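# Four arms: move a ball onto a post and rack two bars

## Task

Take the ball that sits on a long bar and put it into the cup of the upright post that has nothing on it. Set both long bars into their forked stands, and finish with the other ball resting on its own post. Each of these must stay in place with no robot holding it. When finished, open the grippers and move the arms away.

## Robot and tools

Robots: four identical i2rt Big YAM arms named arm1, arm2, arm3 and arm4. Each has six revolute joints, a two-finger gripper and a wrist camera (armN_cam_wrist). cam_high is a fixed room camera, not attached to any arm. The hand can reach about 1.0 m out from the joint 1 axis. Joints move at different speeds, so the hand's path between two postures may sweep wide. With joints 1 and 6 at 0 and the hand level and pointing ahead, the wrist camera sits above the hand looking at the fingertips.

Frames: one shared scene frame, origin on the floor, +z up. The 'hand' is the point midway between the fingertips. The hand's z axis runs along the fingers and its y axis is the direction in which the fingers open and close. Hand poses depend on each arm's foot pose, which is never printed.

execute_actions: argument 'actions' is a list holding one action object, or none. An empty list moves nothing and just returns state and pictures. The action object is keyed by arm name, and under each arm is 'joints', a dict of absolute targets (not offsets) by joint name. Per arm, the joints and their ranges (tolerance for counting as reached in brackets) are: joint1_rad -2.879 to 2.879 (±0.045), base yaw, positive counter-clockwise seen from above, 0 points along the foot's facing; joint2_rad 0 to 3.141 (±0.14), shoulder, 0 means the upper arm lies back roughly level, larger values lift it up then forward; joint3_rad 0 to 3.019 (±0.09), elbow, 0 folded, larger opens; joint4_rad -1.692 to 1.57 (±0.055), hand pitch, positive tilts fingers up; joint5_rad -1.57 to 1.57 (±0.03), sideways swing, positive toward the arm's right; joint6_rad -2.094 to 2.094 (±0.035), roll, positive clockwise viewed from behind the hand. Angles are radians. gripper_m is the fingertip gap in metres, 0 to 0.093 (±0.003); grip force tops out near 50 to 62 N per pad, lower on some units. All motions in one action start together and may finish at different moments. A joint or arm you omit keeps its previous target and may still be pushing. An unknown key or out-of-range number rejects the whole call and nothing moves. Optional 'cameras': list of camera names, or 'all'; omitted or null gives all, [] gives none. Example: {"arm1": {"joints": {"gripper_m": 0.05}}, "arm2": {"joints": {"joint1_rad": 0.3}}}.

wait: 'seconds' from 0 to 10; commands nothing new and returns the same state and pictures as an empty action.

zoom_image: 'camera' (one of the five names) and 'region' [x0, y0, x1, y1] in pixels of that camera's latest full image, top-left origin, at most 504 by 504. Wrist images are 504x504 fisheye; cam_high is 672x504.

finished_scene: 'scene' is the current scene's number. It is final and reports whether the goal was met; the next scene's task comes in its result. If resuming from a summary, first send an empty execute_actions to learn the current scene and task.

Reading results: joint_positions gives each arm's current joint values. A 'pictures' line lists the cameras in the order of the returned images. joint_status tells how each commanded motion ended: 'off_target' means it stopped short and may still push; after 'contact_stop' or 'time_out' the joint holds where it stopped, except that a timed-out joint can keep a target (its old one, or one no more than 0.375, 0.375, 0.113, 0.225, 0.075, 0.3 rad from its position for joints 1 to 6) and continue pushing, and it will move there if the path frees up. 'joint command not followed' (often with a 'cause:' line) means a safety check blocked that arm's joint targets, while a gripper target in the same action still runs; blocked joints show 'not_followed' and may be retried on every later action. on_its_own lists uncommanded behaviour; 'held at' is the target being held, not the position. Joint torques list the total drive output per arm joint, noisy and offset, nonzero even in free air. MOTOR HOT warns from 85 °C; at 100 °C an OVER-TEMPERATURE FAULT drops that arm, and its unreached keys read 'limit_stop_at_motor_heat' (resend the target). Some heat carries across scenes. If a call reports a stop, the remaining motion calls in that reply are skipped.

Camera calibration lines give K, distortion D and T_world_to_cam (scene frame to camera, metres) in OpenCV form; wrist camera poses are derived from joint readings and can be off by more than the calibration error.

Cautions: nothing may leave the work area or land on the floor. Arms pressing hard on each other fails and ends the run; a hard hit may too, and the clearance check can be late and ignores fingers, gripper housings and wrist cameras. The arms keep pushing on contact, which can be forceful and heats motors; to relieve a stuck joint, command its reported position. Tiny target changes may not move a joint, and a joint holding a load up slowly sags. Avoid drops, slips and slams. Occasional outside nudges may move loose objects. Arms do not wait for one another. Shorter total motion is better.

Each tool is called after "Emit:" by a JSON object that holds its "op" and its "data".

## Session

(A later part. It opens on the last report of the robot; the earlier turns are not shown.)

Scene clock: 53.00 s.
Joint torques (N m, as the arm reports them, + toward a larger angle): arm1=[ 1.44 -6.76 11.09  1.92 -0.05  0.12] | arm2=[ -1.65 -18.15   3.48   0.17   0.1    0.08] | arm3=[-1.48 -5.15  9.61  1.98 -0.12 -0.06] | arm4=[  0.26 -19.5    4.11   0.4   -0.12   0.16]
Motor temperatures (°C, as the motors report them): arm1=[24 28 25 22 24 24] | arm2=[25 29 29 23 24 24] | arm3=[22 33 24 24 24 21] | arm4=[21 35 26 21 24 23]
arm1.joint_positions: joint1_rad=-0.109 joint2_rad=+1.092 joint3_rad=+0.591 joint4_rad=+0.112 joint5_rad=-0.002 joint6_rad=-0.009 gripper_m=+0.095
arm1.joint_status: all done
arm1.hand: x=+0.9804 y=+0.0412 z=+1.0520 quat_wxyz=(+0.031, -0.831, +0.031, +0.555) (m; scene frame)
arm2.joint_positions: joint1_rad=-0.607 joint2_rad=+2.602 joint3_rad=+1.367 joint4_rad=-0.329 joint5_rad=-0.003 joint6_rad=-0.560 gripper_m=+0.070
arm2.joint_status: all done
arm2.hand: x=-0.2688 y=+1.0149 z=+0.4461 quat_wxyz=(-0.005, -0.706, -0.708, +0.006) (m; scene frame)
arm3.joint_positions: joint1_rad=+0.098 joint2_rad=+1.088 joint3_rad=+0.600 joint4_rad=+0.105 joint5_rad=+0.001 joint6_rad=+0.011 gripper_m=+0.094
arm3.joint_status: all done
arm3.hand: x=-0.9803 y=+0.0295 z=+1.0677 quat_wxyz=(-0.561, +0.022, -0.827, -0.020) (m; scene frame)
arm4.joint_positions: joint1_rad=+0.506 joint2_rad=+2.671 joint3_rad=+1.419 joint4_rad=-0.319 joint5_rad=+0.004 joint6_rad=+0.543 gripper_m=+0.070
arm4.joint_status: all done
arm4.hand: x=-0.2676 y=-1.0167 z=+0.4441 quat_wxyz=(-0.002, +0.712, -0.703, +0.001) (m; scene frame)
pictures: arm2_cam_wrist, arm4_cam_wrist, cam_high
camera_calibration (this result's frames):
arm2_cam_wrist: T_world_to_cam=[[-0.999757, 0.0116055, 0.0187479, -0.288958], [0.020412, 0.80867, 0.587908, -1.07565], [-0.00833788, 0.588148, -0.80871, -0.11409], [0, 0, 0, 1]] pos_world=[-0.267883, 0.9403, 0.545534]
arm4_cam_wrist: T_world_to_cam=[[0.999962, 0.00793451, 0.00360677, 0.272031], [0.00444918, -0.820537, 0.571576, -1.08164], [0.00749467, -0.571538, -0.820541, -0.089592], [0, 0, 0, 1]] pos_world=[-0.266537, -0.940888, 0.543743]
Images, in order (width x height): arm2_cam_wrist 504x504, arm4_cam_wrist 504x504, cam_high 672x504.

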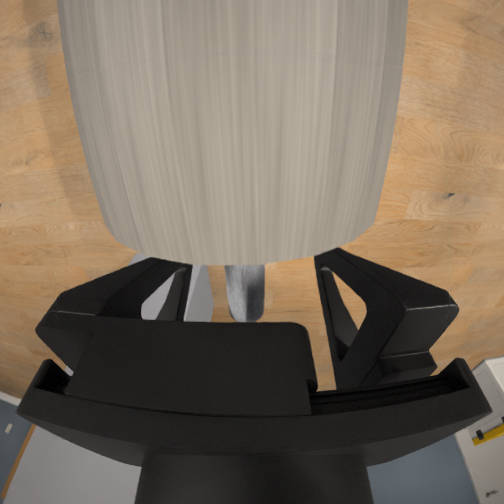

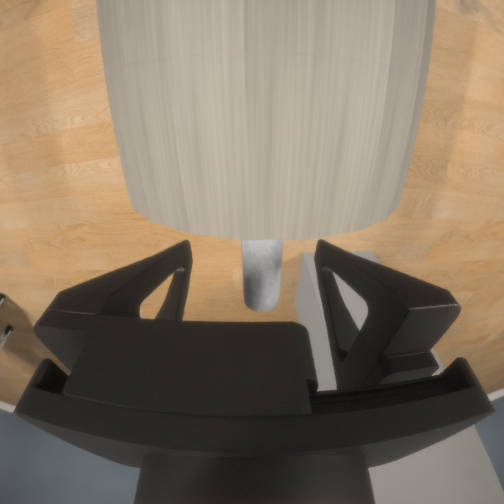

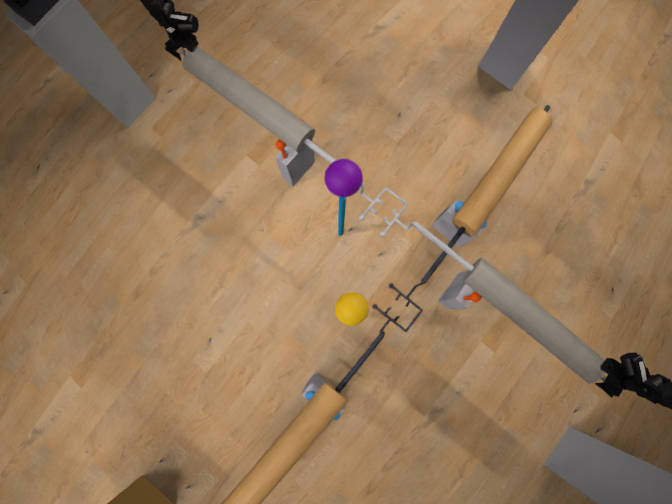

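Emit:
{"op": "execute_actions", "data": {"actions": [{"arm2":{"joints":{"gripper_m":0.093,"joint3_rad":1.215,"joint2_rad":2.50}},"arm4":{"joints":{"gripper_m":0.093,"joint3_rad":1.265,"joint2_rad":2.57}}}], "cameras": ["cam_high","arm2_cam_wrist","arm4_cam_wrist"]}}

Scene clock: 54.30 s.
Joint torques (N m, as the arm reports them, + toward a larger angle): arm1=[ 1.53 -6.7  11.05  1.9  -0.05  0.12] | arm2=[ -1.72 -15.66   3.06   0.17   0.1    0.07] | arm3=[-1.44 -5.02  9.63  2.01 -0.13 -0.06] | arm4=[  0.73 -16.88   2.63   0.39  -0.09   0.11]
Motor temperatures (°C, as the motors report them): arm1=[24 28 26 22 24 24] | arm2=[25 29 28 23 24 24] | arm3=[22 32 25 24 24 21] | arm4=[21 35 25 21 24 23]
arm1.joint_positions: joint1_rad=-0.109 joint2_rad=+1.092 joint3_rad=+0.591 joint4_rad=+0.112 joint5_rad=-0.002 joint6_rad=-0.009 gripper_m=+0.095
arm1.joint_status: not commanded
arm1.hand: x=+0.9804 y=+0.0412 z=+1.0520 quat_wxyz=(+0.031, -0.831, +0.031, +0.555) (m; scene frame)
arm2.joint_positions: joint1_rad=-0.607 joint2_rad=+2.488 joint3_rad=+1.219 joint4_rad=-0.331 joint5_rad=-0.003 joint6_rad=-0.560 gripper_m=+0.093
arm2.joint_status: all done
arm2.hand: x=-0.2484 y=+1.0479 z=+0.4821 quat_wxyz=(-0.001, -0.706, -0.708, -0.011) (m; scene frame)
arm3.joint_positions: joint1_rad=+0.098 joint2_rad=+1.088 joint3_rad=+0.600 joint4_rad=+0.105 joint5_rad=+0.001 joint6_rad=+0.011 gripper_m=+0.094
arm3.joint_status: not commanded
arm3.hand: x=-0.9803 y=+0.0295 z=+1.0677 quat_wxyz=(-0.561, +0.022, -0.827, -0.020) (m; scene frame)
arm4.joint_positions: joint1_rad=+0.506 joint2_rad=+2.565 joint3_rad=+1.267 joint4_rad=-0.319 joint5_rad=+0.004 joint6_rad=+0.543 gripper_m=+0.093
arm4.joint_status: all done
arm4.hand: x=-0.2456 y=-1.0521 z=+0.4775 quat_wxyz=(+0.003, +0.712, -0.702, +0.023) (m; scene frame)
pictures: arm2_cam_wrist, arm4_cam_wrist, cam_high
camera_calibration (this result's frames):
arm2_cam_wrist: T_world_to_cam=[[-0.999937, 0.0111703, 0.000555298, -0.260455], [0.00917378, 0.79079, 0.612019, -1.11967], [0.00639731, 0.611986, -0.790843, -0.134163], [0, 0, 0, 1]] pos_world=[-0.249309, 0.970439, 0.579303]
arm4_cam_wrist: T_world_to_cam=[[0.999587, 0.00851504, 0.0274392, 0.239338], [-0.0097569, -0.797696, 0.602981, -1.12439], [0.0270225, -0.603, -0.797284, -0.121971], [0, 0, 0, 1]] pos_world=[-0.246914, -0.972509, 0.574174]
Images, in order (width x height): arm2_cam_wrist 504x504, arm4_cam_wrist 504x504, cam_high 672x504.

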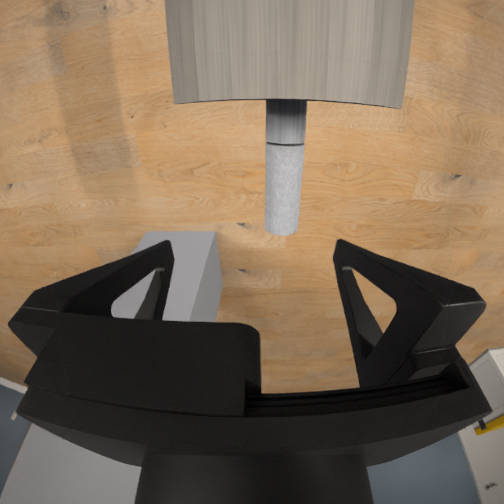

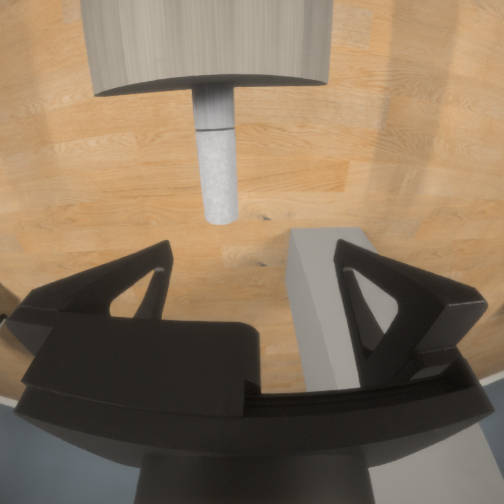

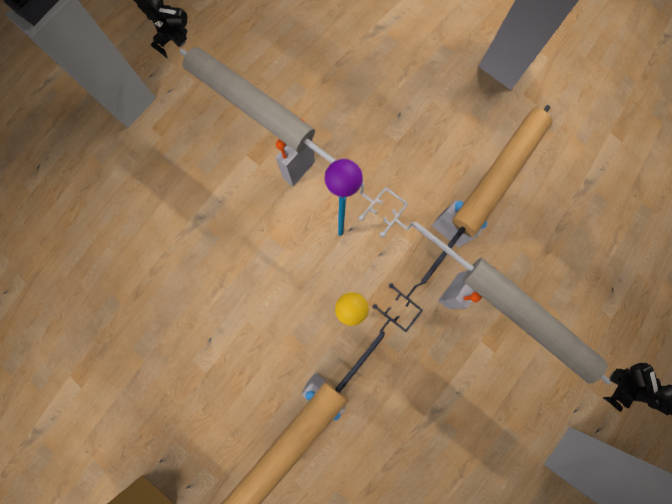

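Clear of the handles. Retreat further.

Emit:
{"op": "execute_actions", "data": {"actions": [{"arm2":{"joints":{"joint3_rad":0.75,"joint2_rad":2.0}},"arm4":{"joints":{"joint3_rad":0.78,"joint2_rad":2.05}}}]}}

Scene clock: 55.57 s.
Joint torques (N m, as the arm reports them, + toward a larger angle): arm1=[ 1.57 -6.75 11.04  1.9  -0.05  0.11] | arm2=[-1.78 -9.6   3.54  0.26  0.1   0.08] | arm3=[-1.5  -5.12  9.62  2.04 -0.12 -0.06] | arm4=[  0.37 -12.54   2.89   0.59  -0.14   0.17]
Motor temperatures (°C, as the motors report them): arm1=[24 28 26 22 24 24] | arm2=[25 29 28 23 24 24] | arm3=[22 32 25 24 24 21] | arm4=[21 35 25 21 24 23]
arm1.joint_positions: joint1_rad=-0.109 joint2_rad=+1.092 joint3_rad=+0.591 joint4_rad=+0.112 joint5_rad=-0.002 joint6_rad=-0.009 gripper_m=+0.095
arm1.joint_status: not commanded
arm1.hand: x=+0.9804 y=+0.0412 z=+1.0520 quat_wxyz=(+0.031, -0.831, +0.031, +0.555) (m; scene frame)
arm2.joint_positions: joint1_rad=-0.607 joint2_rad=+1.985 joint3_rad=+0.753 joint4_rad=-0.333 joint5_rad=-0.003 joint6_rad=-0.559 gripper_m=+0.093
arm2.joint_status: all done
arm2.hand: x=-0.1925 y=+1.1390 z=+0.6285 quat_wxyz=(-0.005, -0.706, -0.708, +0.006) (m; scene frame)
arm3.joint_positions: joint1_rad=+0.098 joint2_rad=+1.088 joint3_rad=+0.600 joint4_rad=+0.105 joint5_rad=+0.001 joint6_rad=+0.011 gripper_m=+0.094
arm3.joint_status: not commanded
arm3.hand: x=-0.9803 y=+0.0295 z=+1.0677 quat_wxyz=(-0.561, +0.022, -0.827, -0.020) (m; scene frame)
arm4.joint_positions: joint1_rad=+0.506 joint2_rad=+2.046 joint3_rad=+0.785 joint4_rad=-0.319 joint5_rad=+0.004 joint6_rad=+0.543 gripper_m=+0.093
arm4.joint_status: all done
arm4.hand: x=-0.1937 y=-1.1359 z=+0.6375 quat_wxyz=(-0.001, +0.712, -0.702, +0.006) (m; scene frame)
pictures: arm1_cam_wrist, arm2_cam_wrist, arm3_cam_wrist, arm4_cam_wrist, cam_high
camera_calibration (this result's frames):
arm1_cam_wrist: T_world_to_cam=[[0.0867871, 0.99609, 0.0165442, -0.144658], [0.852963, -0.0657162, -0.517819, -0.285817], [-0.514707, 0.0590516, -0.85533, 1.52559], [0, 0, 0, 1]] pos_world=[1.04158, 0.0352209, 1.15927]
arm2_cam_wrist: T_world_to_cam=[[-0.99976, 0.0119716, 0.0183468, -0.217715], [0.0204773, 0.808281, 0.58844, -1.28471], [-0.00778478, 0.588675, -0.808332, -0.0396683], [0, 0, 0, 1]] pos_world=[-0.191664, 1.06437, 0.727906]
arm3_cam_wrist: T_world_to_cam=[[0.0554254, -0.998422, -0.00903549, 0.0943552], [-0.839098, -0.0416724, -0.542381, -0.233779], [0.541149, 0.0376434, -0.840084, 1.54929], [0, 0, 0, 1]] pos_world=[-1.03979, 0.0261438, 1.17559]
arm4_cam_wrist: T_world_to_cam=[[0.99993, 0.00798163, 0.00877274, 0.195101], [0.00143577, -0.815692, 0.578484, -1.28983], [0.0117731, -0.578431, -0.815646, -0.0096957], [0, 0, 0, 1]] pos_world=[-0.193121, -1.05927, 0.736527]
Images, in order (width x height): arm1_cam_wrist 504x504, arm2_cam_wrist 504x504, arm3_cam_wrist 504x504, arm4_cam_wrist 504x504, cam_high 672x504.

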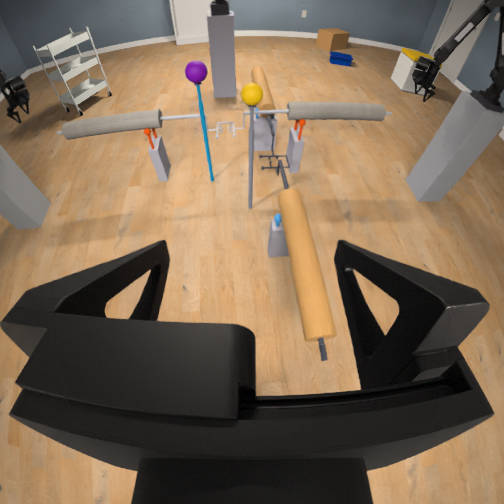

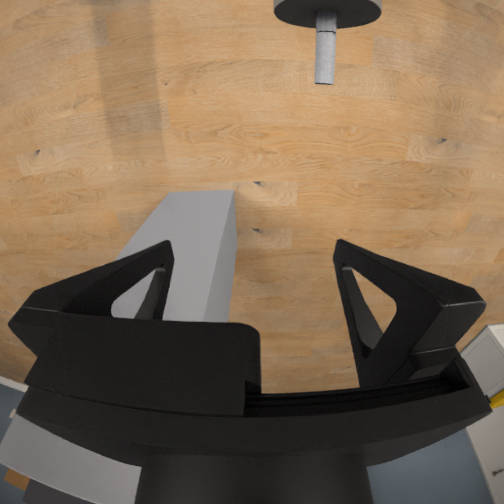

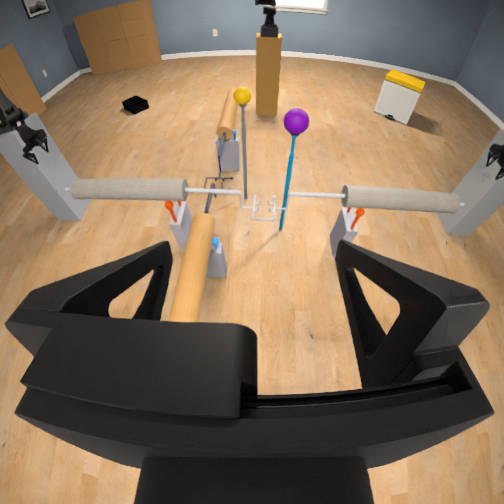

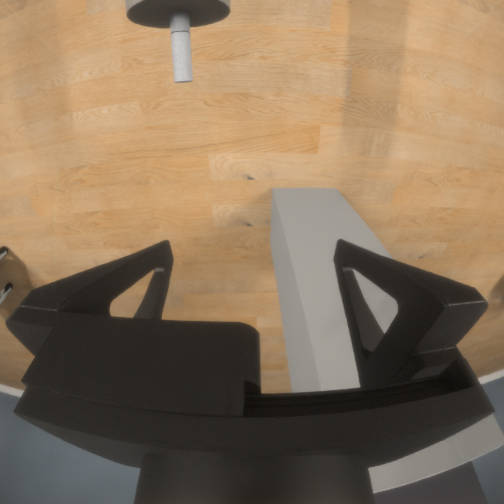

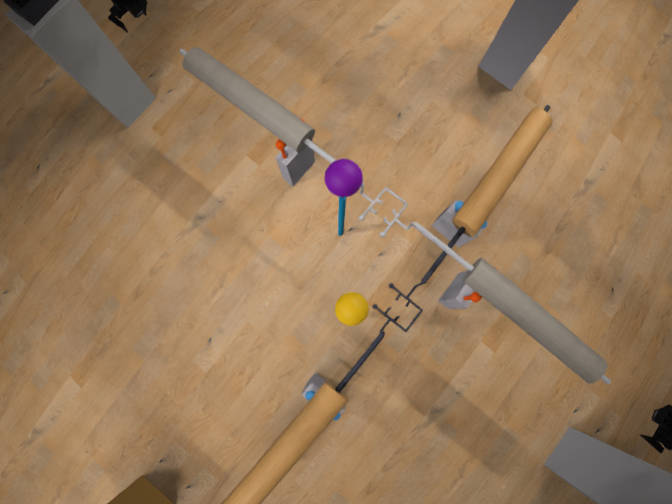

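Emit:
{"op": "zoom_image", "data": {"camera": "arm3_cam_wrist", "region": [60, 70, 480, 280]}}

Emit:
{"op": "zoom_image", "data": {"camera": "arm1_cam_wrist", "region": [50, 50, 400, 270]}}

Region (60, 70, 480, 280) of arm3_cam_wrist's 504x504 image, scaled by 1.200, with more detail than that image has.

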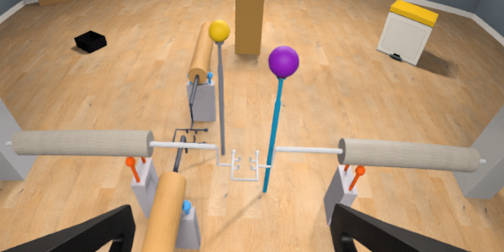

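Region (50, 50, 400, 270) of arm1_cam_wrist's 504x504 image, scaled by 1.440, with more detail than that image has; it fills the top 317 rows of this view, and the rest is white.

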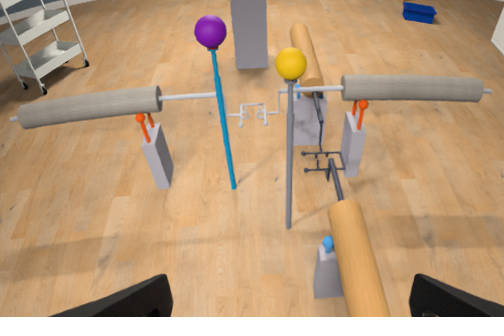

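Emit:
{"op": "wait", "data": {"seconds": 1}}

Scene clock: 56.73 s.
Joint torques (N m, as the arm reports them, + toward a larger angle): arm1=[ 1.54 -6.75 11.03  1.9  -0.05  0.13] | arm2=[ -1.75 -10.27   3.47   0.32   0.1    0.07] | arm3=[-1.38 -5.04  9.6   1.97 -0.13 -0.05] | arm4=[  0.73 -11.8    2.87   0.49  -0.12   0.14]
Motor temperatures (°C, as the motors report them): arm1=[24 27 27 22 24 24] | arm2=[25 29 28 23 24 24] | arm3=[22 32 26 24 24 21] | arm4=[21 35 25 21 24 23]
arm1.joint_positions: joint1_rad=-0.109 joint2_rad=+1.092 joint3_rad=+0.591 joint4_rad=+0.112 joint5_rad=-0.002 joint6_rad=-0.009 gripper_m=+0.095
arm1.joint_status: not commanded
arm1.hand: x=+0.9804 y=+0.0412 z=+1.0520 quat_wxyz=(+0.031, -0.831, +0.031, +0.555) (m; scene frame)
arm2.joint_positions: joint1_rad=-0.607 joint2_rad=+1.985 joint3_rad=+0.753 joint4_rad=-0.333 joint5_rad=-0.003 joint6_rad=-0.559 gripper_m=+0.093
arm2.joint_status: all done
arm2.hand: x=-0.1925 y=+1.1390 z=+0.6285 quat_wxyz=(-0.005, -0.706, -0.708, +0.006) (m; scene frame)
arm3.joint_positions: joint1_rad=+0.098 joint2_rad=+1.088 joint3_rad=+0.600 joint4_rad=+0.105 joint5_rad=+0.001 joint6_rad=+0.011 gripper_m=+0.094
arm3.joint_status: not commanded
arm3.hand: x=-0.9803 y=+0.0295 z=+1.0677 quat_wxyz=(-0.561, +0.022, -0.827, -0.020) (m; scene frame)
arm4.joint_positions: joint1_rad=+0.506 joint2_rad=+2.046 joint3_rad=+0.785 joint4_rad=-0.319 joint5_rad=+0.004 joint6_rad=+0.543 gripper_m=+0.093
arm4.joint_status: all done
arm4.hand: x=-0.1937 y=-1.1359 z=+0.6375 quat_wxyz=(-0.001, +0.712, -0.702, +0.006) (m; scene frame)
wait: 1.00 s; at rest by 0.10 s
pictures: arm1_cam_wrist, arm2_cam_wrist, arm3_cam_wrist, arm4_cam_wrist, cam_high
camera_calibration (this result's frames):
arm1_cam_wrist: T_world_to_cam=[[0.0867871, 0.99609, 0.0165442, -0.144658], [0.852963, -0.0657162, -0.517819, -0.285817], [-0.514707, 0.0590516, -0.85533, 1.52559], [0, 0, 0, 1]] pos_world=[1.04158, 0.0352209, 1.15927]
arm2_cam_wrist: T_world_to_cam=[[-0.99976, 0.0119716, 0.0183468, -0.217715], [0.0204773, 0.808281, 0.58844, -1.28471], [-0.00778478, 0.588675, -0.808332, -0.0396683], [0, 0, 0, 1]] pos_world=[-0.191664, 1.06437, 0.727906]
arm3_cam_wrist: T_world_to_cam=[[0.0554254, -0.998422, -0.00903549, 0.0943552], [-0.839098, -0.0416724, -0.542381, -0.233779], [0.541149, 0.0376434, -0.840084, 1.54929], [0, 0, 0, 1]] pos_world=[-1.03979, 0.0261438, 1.17559]
arm4_cam_wrist: T_world_to_cam=[[0.99993, 0.00798163, 0.00877274, 0.195101], [0.00143577, -0.815692, 0.578484, -1.28983], [0.0117731, -0.578431, -0.815646, -0.0096957], [0, 0, 0, 1]] pos_world=[-0.193121, -1.05927, 0.736527]
Images, in order (width x height): arm1_cam_wrist 504x504, arm2_cam_wrist 504x504, arm3_cam_wrist 504x504, arm4_cam_wrist 504x504, cam_high 672x504.

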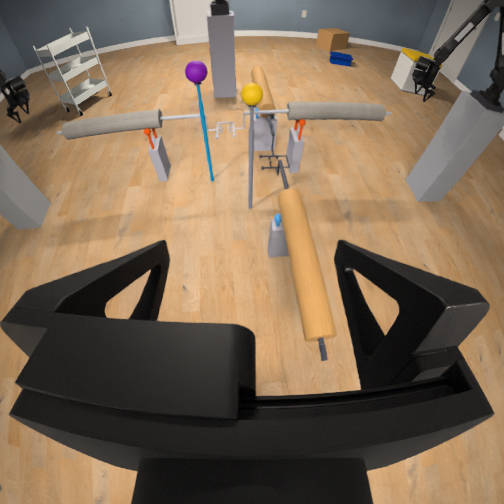

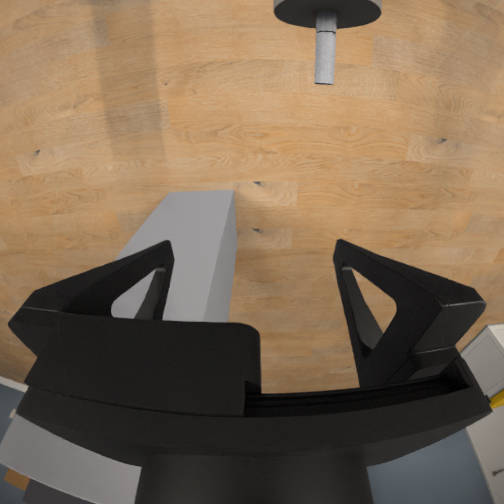

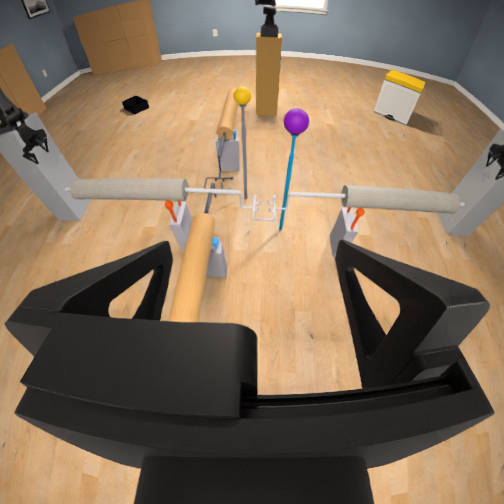

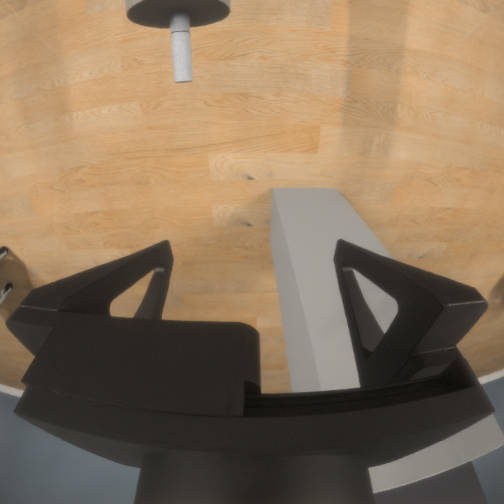

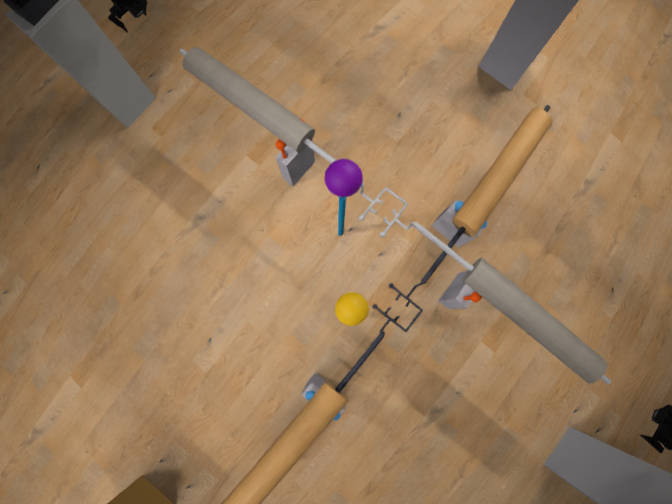

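Emit:
{"op": "finished_scene", "data": {"scene": 2}}

The scene is finished: the task was done.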